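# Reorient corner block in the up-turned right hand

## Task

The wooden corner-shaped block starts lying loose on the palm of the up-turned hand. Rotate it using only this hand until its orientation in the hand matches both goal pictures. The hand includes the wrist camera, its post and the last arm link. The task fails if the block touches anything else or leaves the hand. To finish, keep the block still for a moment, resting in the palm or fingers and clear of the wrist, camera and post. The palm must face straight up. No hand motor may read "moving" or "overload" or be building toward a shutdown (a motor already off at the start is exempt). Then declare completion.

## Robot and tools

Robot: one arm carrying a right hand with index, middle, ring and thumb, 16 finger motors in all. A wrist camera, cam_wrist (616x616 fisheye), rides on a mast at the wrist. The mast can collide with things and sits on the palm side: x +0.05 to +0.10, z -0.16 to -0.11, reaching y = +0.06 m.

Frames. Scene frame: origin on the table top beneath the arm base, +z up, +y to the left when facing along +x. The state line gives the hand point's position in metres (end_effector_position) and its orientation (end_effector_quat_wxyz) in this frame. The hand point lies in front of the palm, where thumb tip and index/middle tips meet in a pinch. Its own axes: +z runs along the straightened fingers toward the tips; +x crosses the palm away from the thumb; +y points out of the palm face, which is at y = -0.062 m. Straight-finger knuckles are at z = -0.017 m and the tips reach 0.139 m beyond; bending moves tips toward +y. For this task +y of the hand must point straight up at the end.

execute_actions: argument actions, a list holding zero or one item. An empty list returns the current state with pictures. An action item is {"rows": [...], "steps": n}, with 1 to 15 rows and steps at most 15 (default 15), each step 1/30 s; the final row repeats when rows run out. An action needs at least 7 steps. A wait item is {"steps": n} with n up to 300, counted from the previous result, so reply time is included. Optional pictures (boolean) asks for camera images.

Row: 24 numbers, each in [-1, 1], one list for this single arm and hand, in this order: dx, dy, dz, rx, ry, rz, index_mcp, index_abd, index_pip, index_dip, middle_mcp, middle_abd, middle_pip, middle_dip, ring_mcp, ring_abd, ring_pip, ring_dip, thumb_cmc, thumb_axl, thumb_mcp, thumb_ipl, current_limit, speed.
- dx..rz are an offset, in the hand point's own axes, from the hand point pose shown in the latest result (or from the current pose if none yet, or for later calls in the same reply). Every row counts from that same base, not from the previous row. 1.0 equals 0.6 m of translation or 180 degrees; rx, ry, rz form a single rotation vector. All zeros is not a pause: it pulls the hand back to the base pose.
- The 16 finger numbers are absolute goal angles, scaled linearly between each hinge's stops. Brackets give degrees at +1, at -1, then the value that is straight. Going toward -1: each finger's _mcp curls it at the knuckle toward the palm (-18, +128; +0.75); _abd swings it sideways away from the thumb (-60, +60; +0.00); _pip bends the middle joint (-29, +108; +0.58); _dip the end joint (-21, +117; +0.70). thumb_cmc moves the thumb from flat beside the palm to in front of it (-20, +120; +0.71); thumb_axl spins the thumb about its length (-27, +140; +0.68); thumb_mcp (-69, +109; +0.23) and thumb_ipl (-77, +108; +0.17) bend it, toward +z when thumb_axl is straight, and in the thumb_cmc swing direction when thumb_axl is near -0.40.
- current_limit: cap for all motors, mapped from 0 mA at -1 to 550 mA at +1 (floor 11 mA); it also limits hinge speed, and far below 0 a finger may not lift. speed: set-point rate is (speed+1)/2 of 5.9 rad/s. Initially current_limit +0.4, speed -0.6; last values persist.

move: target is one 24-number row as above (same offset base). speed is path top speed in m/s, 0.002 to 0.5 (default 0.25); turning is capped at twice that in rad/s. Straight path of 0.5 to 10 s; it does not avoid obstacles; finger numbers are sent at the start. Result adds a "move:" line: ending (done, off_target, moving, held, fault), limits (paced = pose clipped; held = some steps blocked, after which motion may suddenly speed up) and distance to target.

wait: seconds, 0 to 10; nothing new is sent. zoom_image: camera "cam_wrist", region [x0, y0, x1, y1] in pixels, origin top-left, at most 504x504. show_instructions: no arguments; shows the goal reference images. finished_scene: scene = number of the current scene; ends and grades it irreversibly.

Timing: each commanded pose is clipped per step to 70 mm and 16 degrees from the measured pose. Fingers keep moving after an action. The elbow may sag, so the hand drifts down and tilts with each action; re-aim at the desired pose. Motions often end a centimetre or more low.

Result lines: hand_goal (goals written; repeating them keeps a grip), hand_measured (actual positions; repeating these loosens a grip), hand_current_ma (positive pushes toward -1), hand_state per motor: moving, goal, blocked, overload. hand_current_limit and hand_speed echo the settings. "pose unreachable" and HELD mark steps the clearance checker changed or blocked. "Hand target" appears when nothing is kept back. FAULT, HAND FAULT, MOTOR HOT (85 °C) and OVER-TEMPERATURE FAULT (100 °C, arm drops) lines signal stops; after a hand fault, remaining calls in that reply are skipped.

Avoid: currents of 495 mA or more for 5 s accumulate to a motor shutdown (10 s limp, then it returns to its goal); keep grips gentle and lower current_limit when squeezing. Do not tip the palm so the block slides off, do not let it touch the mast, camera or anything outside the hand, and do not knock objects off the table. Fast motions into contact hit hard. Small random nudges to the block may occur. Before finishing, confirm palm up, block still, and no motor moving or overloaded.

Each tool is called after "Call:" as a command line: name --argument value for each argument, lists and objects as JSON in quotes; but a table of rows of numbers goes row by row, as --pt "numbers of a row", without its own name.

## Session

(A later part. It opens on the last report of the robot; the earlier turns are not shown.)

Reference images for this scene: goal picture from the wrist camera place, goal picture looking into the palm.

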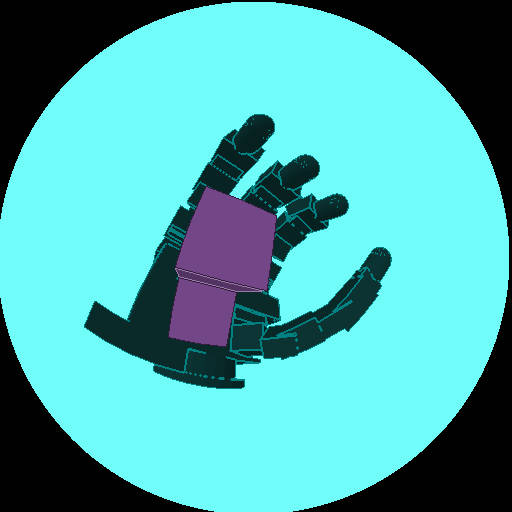

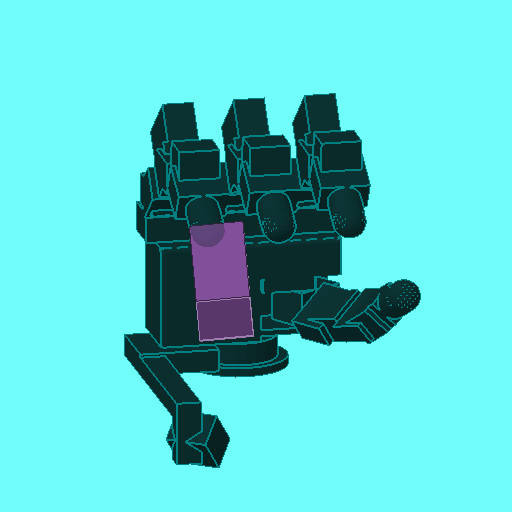

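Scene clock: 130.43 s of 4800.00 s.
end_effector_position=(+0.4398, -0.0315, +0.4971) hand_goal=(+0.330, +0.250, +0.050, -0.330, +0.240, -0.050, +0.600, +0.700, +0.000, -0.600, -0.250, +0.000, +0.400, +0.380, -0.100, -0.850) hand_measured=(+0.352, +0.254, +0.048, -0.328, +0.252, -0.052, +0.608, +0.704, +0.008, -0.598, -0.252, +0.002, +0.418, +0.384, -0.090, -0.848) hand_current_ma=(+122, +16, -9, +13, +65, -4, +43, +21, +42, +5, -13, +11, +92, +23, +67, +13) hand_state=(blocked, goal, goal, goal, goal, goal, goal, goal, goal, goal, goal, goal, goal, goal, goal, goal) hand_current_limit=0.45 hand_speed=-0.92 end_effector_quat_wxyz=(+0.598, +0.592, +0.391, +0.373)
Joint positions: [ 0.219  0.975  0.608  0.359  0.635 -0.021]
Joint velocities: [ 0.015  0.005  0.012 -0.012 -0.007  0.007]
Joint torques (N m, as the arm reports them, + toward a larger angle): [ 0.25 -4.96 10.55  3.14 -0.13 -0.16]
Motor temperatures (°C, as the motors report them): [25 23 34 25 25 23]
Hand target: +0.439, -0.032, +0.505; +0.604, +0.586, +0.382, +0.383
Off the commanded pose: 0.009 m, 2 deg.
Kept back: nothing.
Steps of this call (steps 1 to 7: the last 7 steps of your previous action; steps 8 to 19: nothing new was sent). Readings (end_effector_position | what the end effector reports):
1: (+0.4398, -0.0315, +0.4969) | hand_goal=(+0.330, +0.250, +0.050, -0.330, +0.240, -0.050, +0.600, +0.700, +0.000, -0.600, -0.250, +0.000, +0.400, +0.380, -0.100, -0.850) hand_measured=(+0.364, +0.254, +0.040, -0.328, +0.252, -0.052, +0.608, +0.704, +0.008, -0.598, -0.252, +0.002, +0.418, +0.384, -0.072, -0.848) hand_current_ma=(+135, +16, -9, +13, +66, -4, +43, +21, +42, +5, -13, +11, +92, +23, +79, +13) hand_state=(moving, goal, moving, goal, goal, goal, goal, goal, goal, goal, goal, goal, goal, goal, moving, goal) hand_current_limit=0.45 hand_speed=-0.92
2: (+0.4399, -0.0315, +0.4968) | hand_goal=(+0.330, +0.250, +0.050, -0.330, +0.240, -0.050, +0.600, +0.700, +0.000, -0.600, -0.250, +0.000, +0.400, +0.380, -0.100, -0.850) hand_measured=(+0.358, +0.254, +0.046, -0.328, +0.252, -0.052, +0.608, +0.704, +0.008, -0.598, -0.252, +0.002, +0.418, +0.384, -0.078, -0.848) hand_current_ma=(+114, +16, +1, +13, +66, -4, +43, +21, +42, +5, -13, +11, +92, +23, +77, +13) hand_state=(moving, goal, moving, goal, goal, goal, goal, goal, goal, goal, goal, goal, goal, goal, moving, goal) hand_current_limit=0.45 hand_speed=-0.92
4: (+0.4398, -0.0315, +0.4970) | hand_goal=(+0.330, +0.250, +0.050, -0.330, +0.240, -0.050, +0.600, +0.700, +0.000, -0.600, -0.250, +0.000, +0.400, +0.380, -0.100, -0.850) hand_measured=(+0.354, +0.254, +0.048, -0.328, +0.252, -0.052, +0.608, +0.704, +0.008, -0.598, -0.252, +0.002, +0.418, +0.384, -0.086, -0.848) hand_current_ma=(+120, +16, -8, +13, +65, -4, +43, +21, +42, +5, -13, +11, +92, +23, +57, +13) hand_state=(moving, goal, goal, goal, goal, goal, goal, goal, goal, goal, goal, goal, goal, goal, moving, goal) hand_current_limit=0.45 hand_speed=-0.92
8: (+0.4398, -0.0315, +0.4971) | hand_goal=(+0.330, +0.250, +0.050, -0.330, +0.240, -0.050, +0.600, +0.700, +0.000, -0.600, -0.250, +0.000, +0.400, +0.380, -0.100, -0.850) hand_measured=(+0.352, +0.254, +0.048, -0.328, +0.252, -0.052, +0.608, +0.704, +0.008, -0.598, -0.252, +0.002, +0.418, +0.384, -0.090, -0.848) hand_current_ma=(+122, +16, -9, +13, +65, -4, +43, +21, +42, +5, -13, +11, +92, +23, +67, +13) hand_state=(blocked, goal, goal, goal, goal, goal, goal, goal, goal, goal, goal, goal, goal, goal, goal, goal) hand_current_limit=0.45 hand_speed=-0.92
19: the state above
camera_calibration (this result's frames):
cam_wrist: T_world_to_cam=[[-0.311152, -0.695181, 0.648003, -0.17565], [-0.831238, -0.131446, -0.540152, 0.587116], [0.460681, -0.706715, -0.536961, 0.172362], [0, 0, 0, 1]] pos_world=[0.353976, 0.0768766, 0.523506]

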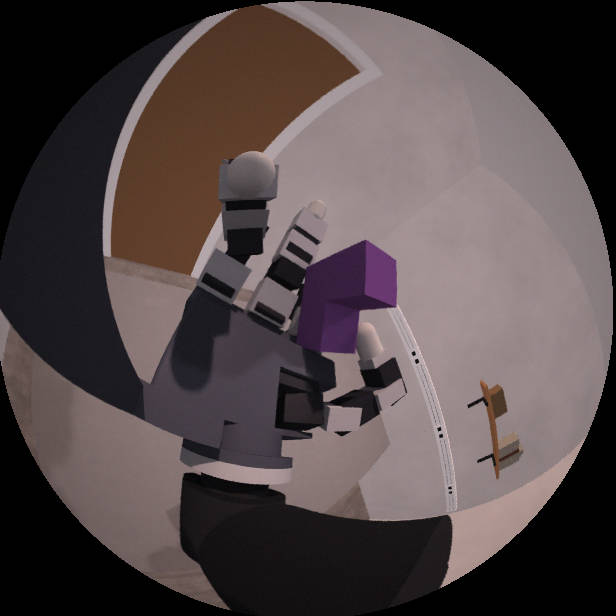

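Call:
execute_actions --actions '[{"rows":[[0,0.015,0,-0.006,0,0.008,0.35,0.25,0.05,-0.33,0.29,-0.03,0.6,0.7,0.0,-0.6,-0.25,0.0,0.40,0.38,-0.14,-0.85,0.45,-0.92]],"steps":15}]'

Call:
wait --seconds 0.4

Call:
zoom_image --camera "cam_wrist" --region '[240, 190, 440, 390]'

Scene clock: 132.03 s of 4800.00 s.
end_effector_position=(+0.4397, -0.0318, +0.4970) hand_goal=(+0.350, +0.250, +0.050, -0.330, +0.290, -0.030, +0.600, +0.700, +0.000, -0.600, -0.250, +0.000, +0.400, +0.380, -0.140, -0.850) hand_measured=(+0.358, +0.254, +0.048, -0.328, +0.286, -0.034, +0.608, +0.704, +0.008, -0.598, -0.252, +0.002, +0.418, +0.384, -0.120, -0.848) hand_current_ma=(+40, +16, -9, +13, +54, -17, +43, +21, +42, +5, -13, +11, +92, +23, +57, +13) hand_state=(goal, goal, goal, goal, moving, goal, goal, goal, goal, goal, goal, goal, goal, goal, moving, goal) hand_current_limit=0.45 hand_speed=-0.92 end_effector_quat_wxyz=(+0.597, +0.593, +0.390, +0.374)
Joint positions: [ 0.219  0.975  0.608  0.359  0.635 -0.018]
Joint velocities: [-0.005 -0.005  0.007  0.007 -0.007 -0.007]
Joint torques (N m, as the arm reports them, + toward a larger angle): [ 0.65 -5.04 11.25  2.33  0.08 -0.02]
Motor temperatures (°C, as the motors report them): [25 23 34 25 25 23]
Steps of this call (steps 1 to 40: nothing new was sent; steps 41 to 48: the first 8 steps of this action). Readings (end_effector_position | what the end effector reports):
41: (+0.4398, -0.0316, +0.4971) | hand_goal=(+0.350, +0.250, +0.050, -0.330, +0.290, -0.030, +0.600, +0.700, +0.000, -0.600, -0.250, +0.000, +0.400, +0.380, -0.140, -0.850) hand_measured=(+0.352, +0.254, +0.048, -0.328, +0.252, -0.052, +0.608, +0.704, +0.008, -0.598, -0.252, +0.002, +0.418, +0.384, -0.090, -0.848) hand_current_ma=(+122, +16, -9, +13, +65, -4, +43, +21, +42, +5, -13, +11, +92, +23, +67, +13) hand_state=(moving, goal, goal, goal, moving, moving, goal, goal, goal, goal, goal, goal, goal, goal, moving, goal) hand_current_limit=0.45 hand_speed=-0.92
42: (+0.4398, -0.0316, +0.4971) | hand_goal=(+0.350, +0.250, +0.050, -0.330, +0.290, -0.030, +0.600, +0.700, +0.000, -0.600, -0.250, +0.000, +0.400, +0.380, -0.140, -0.850) hand_measured=(+0.352, +0.254, +0.048, -0.328, +0.252, -0.050, +0.608, +0.704, +0.008, -0.598, -0.252, +0.002, +0.418, +0.384, -0.090, -0.848) hand_current_ma=(+90, +16, -9, +13, +42, -32, +43, +21, +42, +5, -13, +11, +92, +23, +91, +13) hand_state=(moving, goal, goal, goal, moving, moving, goal, goal, goal, goal, goal, goal, goal, goal, moving, goal) hand_current_limit=0.45 hand_speed=-0.92
44: (+0.4397, -0.0317, +0.4970) | hand_goal=(+0.350, +0.250, +0.050, -0.330, +0.290, -0.030, +0.600, +0.700, +0.000, -0.600, -0.250, +0.000, +0.400, +0.380, -0.140, -0.850) hand_measured=(+0.352, +0.254, +0.048, -0.328, +0.260, -0.042, +0.608, +0.704, +0.008, -0.598, -0.252, +0.002, +0.418, +0.384, -0.096, -0.848) hand_current_ma=(+30, +16, -9, +13, +51, -23, +43, +21, +42, +5, -13, +11, +92, +23, +74, +13) hand_state=(moving, goal, goal, goal, moving, moving, goal, goal, goal, goal, goal, goal, goal, goal, moving, goal) hand_current_limit=0.45 hand_speed=-0.92
48: the state above

Scene clock: 132.67 s of 4800.00 s.
end_effector_position=(+0.4397, -0.0318, +0.4970) hand_goal=(+0.350, +0.250, +0.050, -0.330, +0.290, -0.030, +0.600, +0.700, +0.000, -0.600, -0.250, +0.000, +0.400, +0.380, -0.140, -0.850) hand_measured=(+0.358, +0.254, +0.048, -0.328, +0.302, -0.034, +0.608, +0.704, +0.008, -0.598, -0.252, +0.002, +0.418, +0.384, -0.134, -0.848) hand_current_ma=(+40, +16, -9, +13, +63, -17, +43, +21, +42, +5, -13, +11, +92, +23, +42, +13) hand_state=(goal, goal, goal, goal, goal, goal, goal, goal, goal, goal, goal, goal, goal, goal, goal, goal) hand_current_limit=0.45 hand_speed=-0.92 end_effector_quat_wxyz=(+0.597, +0.593, +0.390, +0.374)
Joint positions: [ 0.219  0.975  0.608  0.359  0.635 -0.017]
Joint velocities: [-0.034  0.015  0.002  0.012 -0.022  0.066]
Joint torques (N m, as the arm reports them, + toward a larger angle): [ 0.65 -5.05 11.25  2.34  0.07 -0.03]
Motor temperatures (°C, as the motors report them): [25 23 34 25 25 23]
Hand target: +0.440, -0.031, +0.506; +0.599, +0.591, +0.380, +0.384
Off the commanded pose: 0.009 m, 2 deg.
Kept back: nothing.
Steps of this call (steps 1 to 7: the last 7 steps of your previous action; steps 8 to 19: nothing new was sent). Readings (end_effector_position | what the end effector reports):
1: (+0.4397, -0.0318, +0.4970) | hand_goal=(+0.350, +0.250, +0.050, -0.330, +0.290, -0.030, +0.600, +0.700, +0.000, -0.600, -0.250, +0.000, +0.400, +0.380, -0.140, -0.850) hand_measured=(+0.358, +0.254, +0.048, -0.328, +0.292, -0.034, +0.608, +0.704, +0.008, -0.598, -0.252, +0.002, +0.418, +0.384, -0.124, -0.848) hand_current_ma=(+40, +16, -9, +13, +53, -17, +43, +21, +42, +5, -13, +11, +92, +23, +52, +13) hand_state=(goal, goal, goal, goal, moving, goal, goal, goal, goal, goal, goal, goal, goal, goal, moving, goal) hand_current_limit=0.45 hand_speed=-0.92
2: (+0.4397, -0.0318, +0.4970) | hand_goal=(+0.350, +0.250, +0.050, -0.330, +0.290, -0.030, +0.600, +0.700, +0.000, -0.600, -0.250, +0.000, +0.400, +0.380, -0.140, -0.850) hand_measured=(+0.358, +0.254, +0.048, -0.328, +0.298, -0.034, +0.608, +0.704, +0.008, -0.598, -0.252, +0.002, +0.418, +0.384, -0.130, -0.848) hand_current_ma=(+40, +16, -9, +13, +74, -17, +43, +21, +42, +5, -13, +11, +92, +23, +31, +13) hand_state=(goal, goal, goal, goal, moving, goal, goal, goal, goal, goal, goal, goal, goal, goal, moving, goal) hand_current_limit=0.45 hand_speed=-0.92
4: (+0.4397, -0.0318, +0.4970) | hand_goal=(+0.350, +0.250, +0.050, -0.330, +0.290, -0.030, +0.600, +0.700, +0.000, -0.600, -0.250, +0.000, +0.400, +0.380, -0.140, -0.850) hand_measured=(+0.358, +0.254, +0.048, -0.328, +0.302, -0.034, +0.608, +0.704, +0.008, -0.598, -0.252, +0.002, +0.418, +0.384, -0.134, -0.848) hand_current_ma=(+40, +16, -9, +13, +65, -17, +43, +21, +42, +5, -13, +11, +92, +23, +39, +13) hand_state=(goal, goal, goal, goal, moving, goal, goal, goal, goal, goal, goal, goal, goal, goal, moving, goal) hand_current_limit=0.45 hand_speed=-0.92
8: (+0.4397, -0.0318, +0.4970) | hand_goal=(+0.350, +0.250, +0.050, -0.330, +0.290, -0.030, +0.600, +0.700, +0.000, -0.600, -0.250, +0.000, +0.400, +0.380, -0.140, -0.850) hand_measured=(+0.358, +0.254, +0.048, -0.328, +0.302, -0.034, +0.608, +0.704, +0.008, -0.598, -0.252, +0.002, +0.418, +0.384, -0.134, -0.848) hand_current_ma=(+40, +16, -9, +13, +63, -17, +43, +21, +42, +5, -13, +11, +92, +23, +42, +13) hand_state=(goal, goal, goal, goal, goal, goal, goal, goal, goal, goal, goal, goal, goal, goal, goal, goal) hand_current_limit=0.45 hand_speed=-0.92
19: the state above
camera_calibration (this result's frames):
cam_wrist: T_world_to_cam=[[-0.312093, -0.697192, 0.645385, -0.174176], [-0.830468, -0.129739, -0.541748, 0.58745], [0.461435, -0.705047, -0.538505, 0.172681], [0, 0, 0, 1]] pos_world=[0.353818, 0.076529, 0.52365]

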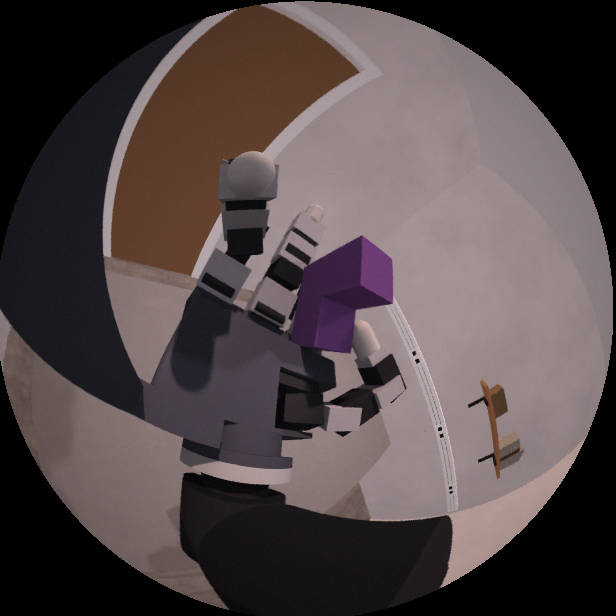

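Region (240, 190, 440, 390) of cam_wrist's 616x616 image, scaled by 2.520, with more detail than that image has.

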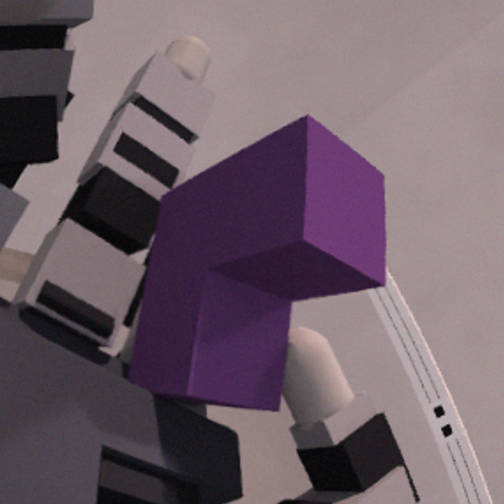

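Call:
execute_actions --actions '[{"rows":[[0,0.015,0,-0.006,0,0.008,0.32,0.25,0.05,-0.33,0.33,-0.05,0.6,0.7,0.0,-0.6,-0.25,0.0,0.40,0.38,-0.15,-0.85,0.45,-0.92]],"steps":15}]'

Call:
wait --seconds 0.4

Call:
zoom_image --camera "cam_wrist" --region '[240, 190, 440, 390]'

Scene clock: 133.73 s of 4800.00 s.
end_effector_position=(+0.4396, -0.0320, +0.4970) hand_goal=(+0.320, +0.250, +0.050, -0.330, +0.330, -0.050, +0.600, +0.700, +0.000, -0.600, -0.250, +0.000, +0.400, +0.380, -0.150, -0.850) hand_measured=(+0.346, +0.254, +0.048, -0.328, +0.334, -0.048, +0.608, +0.704, +0.008, -0.598, -0.252, +0.002, +0.418, +0.384, -0.148, -0.848) hand_current_ma=(+137, +16, -7, +13, +59, +12, +43, +21, +42, +5, -13, +11, +92, +23, +11, +9) hand_state=(moving, goal, goal, goal, moving, goal, goal, goal, goal, goal, goal, goal, goal, goal, moving, goal) hand_current_limit=0.45 hand_speed=-0.92 end_effector_quat_wxyz=(+0.597, +0.593, +0.389, +0.375)
Joint positions: [ 0.219  0.975  0.608  0.359  0.635 -0.015]
Joint velocities: [-0.015 -0.005  0.007 -0.002 -0.037  0.037]
Joint torques (N m, as the arm reports them, + toward a larger angle): [ 0.61 -4.8  11.14  2.3   0.07  0.03]
Motor temperatures (°C, as the motors report them): [25 23 34 25 25 23]
Steps of this call (steps 1 to 24: nothing new was sent; steps 25 to 32: the first 8 steps of this action). Readings (end_effector_position | what the end effector reports):
25: (+0.4397, -0.0318, +0.4970) | hand_goal=(+0.320, +0.250, +0.050, -0.330, +0.330, -0.050, +0.600, +0.700, +0.000, -0.600, -0.250, +0.000, +0.400, +0.380, -0.150, -0.850) hand_measured=(+0.358, +0.254, +0.048, -0.328, +0.302, -0.034, +0.608, +0.704, +0.008, -0.598, -0.252, +0.002, +0.418, +0.384, -0.134, -0.848) hand_current_ma=(+40, +16, -9, +13, +63, -17, +43, +21, +42, +5, -13, +11, +92, +23, +42, +13) hand_state=(moving, goal, goal, goal, moving, moving, goal, goal, goal, goal, goal, goal, goal, goal, moving, goal) hand_current_limit=0.45 hand_speed=-0.92
26: (+0.4397, -0.0319, +0.4970) | hand_goal=(+0.320, +0.250, +0.050, -0.330, +0.330, -0.050, +0.600, +0.700, +0.000, -0.600, -0.250, +0.000, +0.400, +0.380, -0.150, -0.850) hand_measured=(+0.358, +0.254, +0.048, -0.328, +0.302, -0.034, +0.608, +0.704, +0.008, -0.598, -0.252, +0.002, +0.418, +0.384, -0.134, -0.848) hand_current_ma=(+72, +16, -9, +13, +40, +15, +43, +21, +42, +5, -13, +11, +92, +23, +65, +13) hand_state=(moving, goal, goal, goal, moving, moving, goal, goal, goal, goal, goal, goal, goal, goal, moving, goal) hand_current_limit=0.45 hand_speed=-0.92
28: (+0.4396, -0.0319, +0.4970) | hand_goal=(+0.320, +0.250, +0.050, -0.330, +0.330, -0.050, +0.600, +0.700, +0.000, -0.600, -0.250, +0.000, +0.400, +0.380, -0.150, -0.850) hand_measured=(+0.358, +0.254, +0.048, -0.328, +0.310, -0.040, +0.608, +0.704, +0.008, -0.598, -0.252, +0.002, +0.418, +0.384, -0.140, -0.848) hand_current_ma=(+132, +16, -9, +13, +51, +17, +43, +21, +42, +5, -13, +11, +92, +23, +32, +13) hand_state=(moving, goal, goal, goal, moving, moving, goal, goal, goal, goal, goal, goal, goal, goal, moving, goal) hand_current_limit=0.45 hand_speed=-0.92
32: the state above

Scene clock: 134.37 s of 4800.00 s.
end_effector_position=(+0.4396, -0.0320, +0.4969) hand_goal=(+0.320, +0.250, +0.050, -0.330, +0.330, -0.050, +0.600, +0.700, +0.000, -0.600, -0.250, +0.000, +0.400, +0.380, -0.150, -0.850) hand_measured=(+0.346, +0.254, +0.048, -0.328, +0.340, -0.048, +0.608, +0.704, +0.008, -0.598, -0.252, +0.002, +0.418, +0.384, -0.148, -0.848) hand_current_ma=(+140, +16, -7, +13, +58, +13, +43, +21, +42, +5, -13, +11, +92, +23, +12, +9) hand_state=(blocked, goal, goal, goal, goal, goal, goal, goal, goal, goal, goal, goal, goal, goal, goal, goal) hand_current_limit=0.45 hand_speed=-0.92 end_effector_quat_wxyz=(+0.597, +0.593, +0.389, +0.375)
Joint positions: [ 0.219  0.975  0.608  0.359  0.635 -0.015]
Joint velocities: [-0.005 -0.005  0.007  0.002  0.037  0.081]
Joint torques (N m, as the arm reports them, + toward a larger angle): [ 0.6  -5.04 11.26  2.35  0.08 -0.03]
Motor temperatures (°C, as the motors report them): [25 23 35 25 25 23]
Hand target: +0.440, -0.032, +0.506; +0.598, +0.592, +0.379, +0.385
Off the commanded pose: 0.009 m, 2 deg.
Kept back: nothing.
Steps of this call (steps 1 to 7: the last 7 steps of your previous action; steps 8 to 19: nothing new was sent). Readings (end_effector_position | what the end effector reports):
1: (+0.4396, -0.0320, +0.4969) | hand_goal=(+0.320, +0.250, +0.050, -0.330, +0.330, -0.050, +0.600, +0.700, +0.000, -0.600, -0.250, +0.000, +0.400, +0.380, -0.150, -0.850) hand_measured=(+0.346, +0.254, +0.048, -0.328, +0.338, -0.048, +0.608, +0.704, +0.008, -0.598, -0.252, +0.002, +0.418, +0.384, -0.148, -0.848) hand_current_ma=(+140, +16, -7, +13, +67, +13, +43, +21, +42, +5, -13, +11, +92, +23, +12, +9) hand_state=(blocked, goal, goal, goal, moving, goal, goal, goal, goal, goal, goal, goal, goal, goal, goal, goal) hand_current_limit=0.45 hand_speed=-0.92
2: (+0.4396, -0.0320, +0.4969) | hand_goal=(+0.320, +0.250, +0.050, -0.330, +0.330, -0.050, +0.600, +0.700, +0.000, -0.600, -0.250, +0.000, +0.400, +0.380, -0.150, -0.850) hand_measured=(+0.346, +0.254, +0.048, -0.328, +0.340, -0.048, +0.608, +0.704, +0.008, -0.598, -0.252, +0.002, +0.418, +0.384, -0.148, -0.848) hand_current_ma=(+140, +16, -7, +13, +63, +13, +43, +21, +42, +5, -13, +11, +92, +23, +12, +9) hand_state=(blocked, goal, goal, goal, moving, goal, goal, goal, goal, goal, goal, goal, goal, goal, goal, goal) hand_current_limit=0.45 hand_speed=-0.92
4: (+0.4396, -0.0320, +0.4969) | hand_goal=(+0.320, +0.250, +0.050, -0.330, +0.330, -0.050, +0.600, +0.700, +0.000, -0.600, -0.250, +0.000, +0.400, +0.380, -0.150, -0.850) hand_measured=(+0.346, +0.254, +0.048, -0.328, +0.340, -0.048, +0.608, +0.704, +0.008, -0.598, -0.252, +0.002, +0.418, +0.384, -0.148, -0.848) hand_current_ma=(+140, +16, -7, +13, +58, +13, +43, +21, +42, +5, -13, +11, +92, +23, +12, +9) hand_state=(blocked, goal, goal, goal, goal, goal, goal, goal, goal, goal, goal, goal, goal, goal, goal, goal) hand_current_limit=0.45 hand_speed=-0.92
8: (+0.4396, -0.0320, +0.4969) | hand_goal=(+0.320, +0.250, +0.050, -0.330, +0.330, -0.050, +0.600, +0.700, +0.000, -0.600, -0.250, +0.000, +0.400, +0.380, -0.150, -0.850) hand_measured=(+0.346, +0.254, +0.048, -0.328, +0.340, -0.048, +0.608, +0.704, +0.008, -0.598, -0.252, +0.002, +0.418, +0.384, -0.148, -0.848) hand_current_ma=(+140, +16, -7, +13, +58, +13, +43, +21, +42, +5, -13, +11, +92, +23, +12, +9) hand_state=(blocked, goal, goal, goal, goal, goal, goal, goal, goal, goal, goal, goal, goal, goal, goal, goal) hand_current_limit=0.45 hand_speed=-0.92
19: the state above
camera_calibration (this result's frames):
cam_wrist: T_world_to_cam=[[-0.312821, -0.698751, 0.643343, -0.173029], [-0.829866, -0.128409, -0.542985, 0.587706], [0.462022, -0.703746, -0.539701, 0.172926], [0, 0, 0, 1]] pos_world=[0.353695, 0.0762584, 0.523761]

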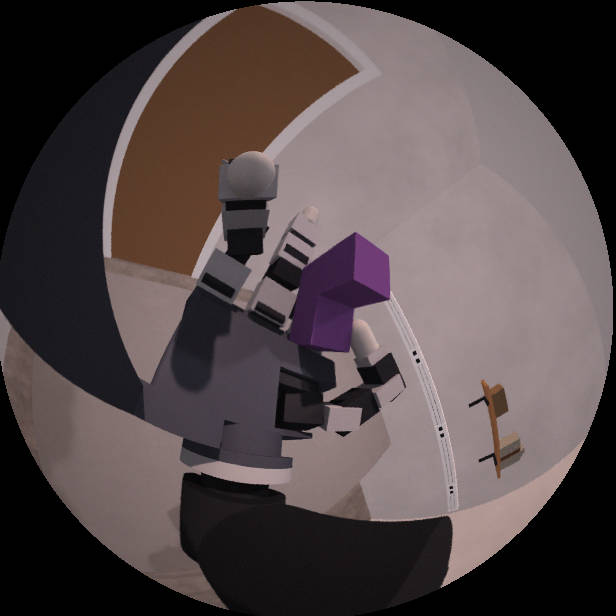

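Region (240, 190, 440, 390) of cam_wrist's 616x616 image, scaled by 2.520, with more detail than that image has.

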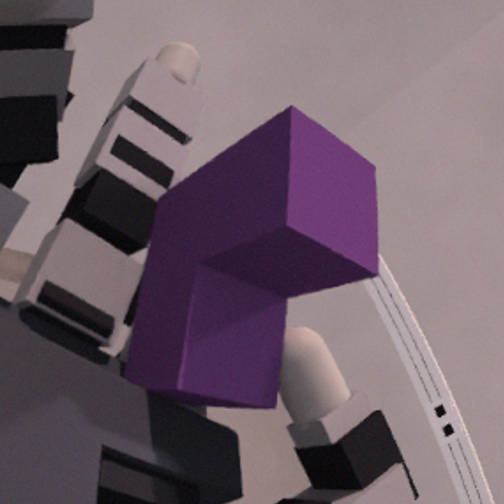

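Call:
execute_actions --actions '[{"rows":[[0,0.015,0,-0.006,0,0.008,0.30,0.25,0.05,-0.33,0.35,-0.05,0.6,0.7,0.0,-0.6,-0.25,0.0,0.40,0.38,-0.16,-0.85,0.45,-0.92]],"steps":15}]'

Call:
wait --seconds 0.6

Call:
zoom_image --camera "cam_wrist" --region '[240, 190, 440, 390]'

Scene clock: 135.40 s of 4800.00 s.
end_effector_position=(+0.4395, -0.0322, +0.4969) hand_goal=(+0.300, +0.250, +0.050, -0.330, +0.350, -0.050, +0.600, +0.700, +0.000, -0.600, -0.250, +0.000, +0.400, +0.380, -0.160, -0.850) hand_measured=(+0.326, +0.254, +0.048, -0.328, +0.362, -0.048, +0.608, +0.704, +0.008, -0.598, -0.252, +0.002, +0.418, +0.384, -0.158, -0.848) hand_current_ma=(+144, +16, -6, +13, +62, +13, +43, +21, +42, +5, -13, +11, +91, +23, +11, +9) hand_state=(blocked, goal, goal, goal, goal, goal, goal, goal, goal, goal, goal, goal, goal, goal, goal, goal) hand_current_limit=0.45 hand_speed=-0.92 end_effector_quat_wxyz=(+0.596, +0.594, +0.388, +0.376)
Joint positions: [ 0.219  0.975  0.608  0.359  0.635 -0.012]
Joint velocities: [ 0.005 -0.005 -0.022 -0.007  0.081  0.037]
Joint torques (N m, as the arm reports them, + toward a larger angle): [ 0.58 -4.9  11.26  2.33  0.08  0.01]
Motor temperatures (°C, as the motors report them): [25 23 35 25 25 23]
Steps of this call (steps 1 to 23: nothing new was sent; steps 24 to 31: the first 8 steps of this action). Readings (end_effector_position | what the end effector reports):
24: (+0.4396, -0.0321, +0.4969) | hand_goal=(+0.300, +0.250, +0.050, -0.330, +0.350, -0.050, +0.600, +0.700, +0.000, -0.600, -0.250, +0.000, +0.400, +0.380, -0.160, -0.850) hand_measured=(+0.346, +0.254, +0.048, -0.328, +0.340, -0.048, +0.608, +0.704, +0.008, -0.598, -0.252, +0.002, +0.418, +0.384, -0.148, -0.848) hand_current_ma=(+140, +16, -7, +13, +58, +13, +43, +21, +42, +5, -13, +11, +92, +23, +12, +9) hand_state=(moving, goal, goal, goal, moving, goal, goal, goal, goal, goal, goal, goal, goal, goal, moving, goal) hand_current_limit=0.45 hand_speed=-0.92
25: (+0.4396, -0.0321, +0.4969) | hand_goal=(+0.300, +0.250, +0.050, -0.330, +0.350, -0.050, +0.600, +0.700, +0.000, -0.600, -0.250, +0.000, +0.400, +0.380, -0.160, -0.850) hand_measured=(+0.346, +0.254, +0.048, -0.328, +0.340, -0.048, +0.608, +0.704, +0.008, -0.598, -0.252, +0.002, +0.418, +0.384, -0.148, -0.848) hand_current_ma=(+164, +16, -7, +13, +35, +13, +43, +21, +42, +5, -13, +11, +91, +23, +33, +9) hand_state=(moving, goal, goal, goal, moving, goal, goal, goal, goal, goal, goal, goal, goal, goal, moving, goal) hand_current_limit=0.45 hand_speed=-0.92
27: (+0.4395, -0.0322, +0.4969) | hand_goal=(+0.300, +0.250, +0.050, -0.330, +0.350, -0.050, +0.600, +0.700, +0.000, -0.600, -0.250, +0.000, +0.400, +0.380, -0.160, -0.850) hand_measured=(+0.340, +0.254, +0.048, -0.328, +0.350, -0.048, +0.608, +0.704, +0.008, -0.598, -0.252, +0.002, +0.418, +0.384, -0.156, -0.848) hand_current_ma=(+162, +16, -6, +13, +45, +13, +43, +21, +42, +5, -13, +11, +91, +23, +1, +9) hand_state=(moving, goal, goal, goal, moving, goal, goal, goal, goal, goal, goal, goal, goal, goal, moving, goal) hand_current_limit=0.45 hand_speed=-0.92
31: the state above

Scene clock: 136.23 s of 4800.00 s.
end_effector_position=(+0.4395, -0.0323, +0.4969) hand_goal=(+0.300, +0.250, +0.050, -0.330, +0.350, -0.050, +0.600, +0.700, +0.000, -0.600, -0.250, +0.000, +0.400, +0.380, -0.160, -0.850) hand_measured=(+0.326, +0.254, +0.048, -0.328, +0.362, -0.048, +0.608, +0.704, +0.008, -0.598, -0.252, +0.002, +0.418, +0.384, -0.158, -0.848) hand_current_ma=(+144, +16, -6, +13, +61, +13, +43, +21, +42, +5, -13, +11, +91, +23, +11, +9) hand_state=(blocked, goal, goal, goal, goal, goal, goal, goal, goal, goal, goal, goal, goal, goal, goal, goal) hand_current_limit=0.45 hand_speed=-0.92 end_effector_quat_wxyz=(+0.596, +0.594, +0.388, +0.376)
Joint positions: [ 0.219  0.975  0.608  0.359  0.635 -0.012]
Joint velocities: [-0.005  0.005 -0.017 -0.007  0.066  0.066]
Joint torques (N m, as the arm reports them, + toward a larger angle): [ 0.62 -5.04 11.27  2.34  0.08 -0.03]
Motor temperatures (°C, as the motors report them): [25 23 35 25 25 23]
Hand target: +0.440, -0.032, +0.506; +0.597, +0.593, +0.378, +0.386
Off the commanded pose: 0.009 m, 2 deg.
Kept back: nothing.
Steps of this call (steps 1 to 7: the last 7 steps of your previous action; steps 8 to 25: nothing new was sent). Readings (end_effector_position | what the end effector reports):
1: (+0.4395, -0.0322, +0.4969) | hand_goal=(+0.300, +0.250, +0.050, -0.330, +0.350, -0.050, +0.600, +0.700, +0.000, -0.600, -0.250, +0.000, +0.400, +0.380, -0.160, -0.850) hand_measured=(+0.326, +0.254, +0.048, -0.328, +0.362, -0.048, +0.608, +0.704, +0.008, -0.598, -0.252, +0.002, +0.418, +0.384, -0.158, -0.848) hand_current_ma=(+144, +16, -6, +13, +61, +13, +43, +21, +42, +5, -13, +11, +91, +23, +12, +9) hand_state=(blocked, goal, goal, goal, goal, goal, goal, goal, goal, goal, goal, goal, goal, goal, goal, goal) hand_current_limit=0.45 hand_speed=-0.92
2: (+0.4395, -0.0322, +0.4969) | hand_goal=(+0.300, +0.250, +0.050, -0.330, +0.350, -0.050, +0.600, +0.700, +0.000, -0.600, -0.250, +0.000, +0.400, +0.380, -0.160, -0.850) hand_measured=(+0.326, +0.254, +0.048, -0.328, +0.362, -0.048, +0.608, +0.704, +0.008, -0.598, -0.252, +0.002, +0.418, +0.384, -0.158, -0.848) hand_current_ma=(+144, +16, -6, +13, +61, +13, +43, +21, +42, +5, -13, +11, +91, +23, +11, +9) hand_state=(blocked, goal, goal, goal, goal, goal, goal, goal, goal, goal, goal, goal, goal, goal, goal, goal) hand_current_limit=0.45 hand_speed=-0.92
4: (+0.4395, -0.0322, +0.4969) | hand_goal=(+0.300, +0.250, +0.050, -0.330, +0.350, -0.050, +0.600, +0.700, +0.000, -0.600, -0.250, +0.000, +0.400, +0.380, -0.160, -0.850) hand_measured=(+0.326, +0.254, +0.048, -0.328, +0.362, -0.048, +0.608, +0.704, +0.008, -0.598, -0.252, +0.002, +0.418, +0.384, -0.158, -0.848) hand_current_ma=(+144, +16, -6, +13, +61, +13, +43, +21, +42, +5, -13, +11, +91, +23, +11, +9) hand_state=(blocked, goal, goal, goal, goal, goal, goal, goal, goal, goal, goal, goal, goal, goal, goal, goal) hand_current_limit=0.45 hand_speed=-0.92
8: (+0.4395, -0.0323, +0.4969) | hand_goal=(+0.300, +0.250, +0.050, -0.330, +0.350, -0.050, +0.600, +0.700, +0.000, -0.600, -0.250, +0.000, +0.400, +0.380, -0.160, -0.850) hand_measured=(+0.326, +0.254, +0.048, -0.328, +0.362, -0.048, +0.608, +0.704, +0.008, -0.598, -0.252, +0.002, +0.418, +0.384, -0.158, -0.848) hand_current_ma=(+144, +16, -6, +13, +61, +13, +43, +21, +42, +5, -13, +11, +91, +23, +11, +9) hand_state=(blocked, goal, goal, goal, goal, goal, goal, goal, goal, goal, goal, goal, goal, goal, goal, goal) hand_current_limit=0.45 hand_speed=-0.92
25: the state above
camera_calibration (this result's frames):
cam_wrist: T_world_to_cam=[[-0.313652, -0.700526, 0.641003, -0.171717], [-0.829178, -0.126884, -0.544394, 0.587997], [0.462695, -0.702256, -0.541064, 0.173204], [0, 0, 0, 1]] pos_world=[0.353554, 0.0759487, 0.523888]

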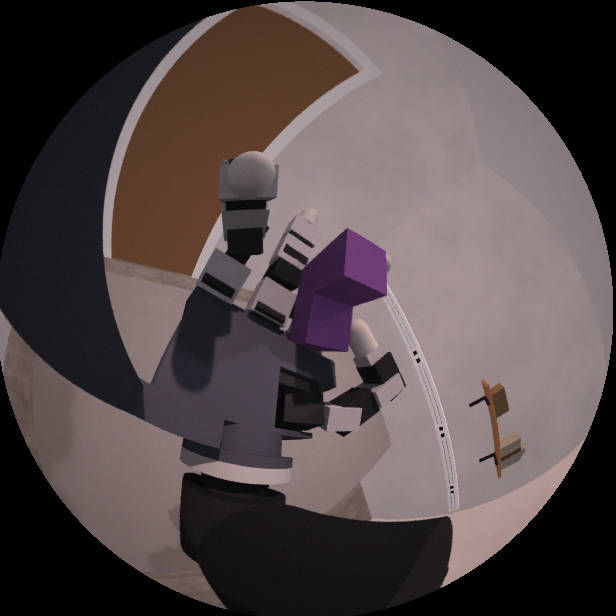

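Region (240, 190, 440, 390) of cam_wrist's 616x616 image, scaled by 2.520, with more detail than that image has.

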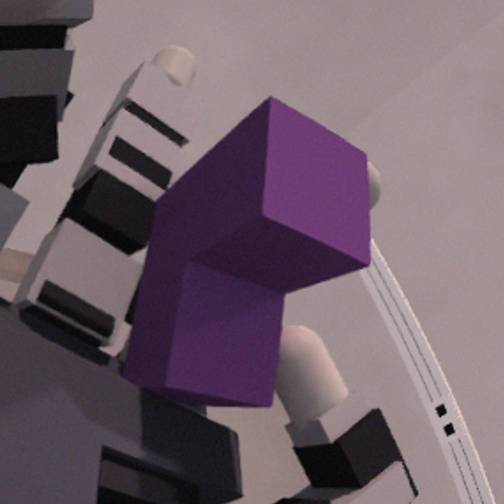

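The block now matches the target closely and is at rest.

Call:
finished_scene --scene 2

The scene is finished: the task was done.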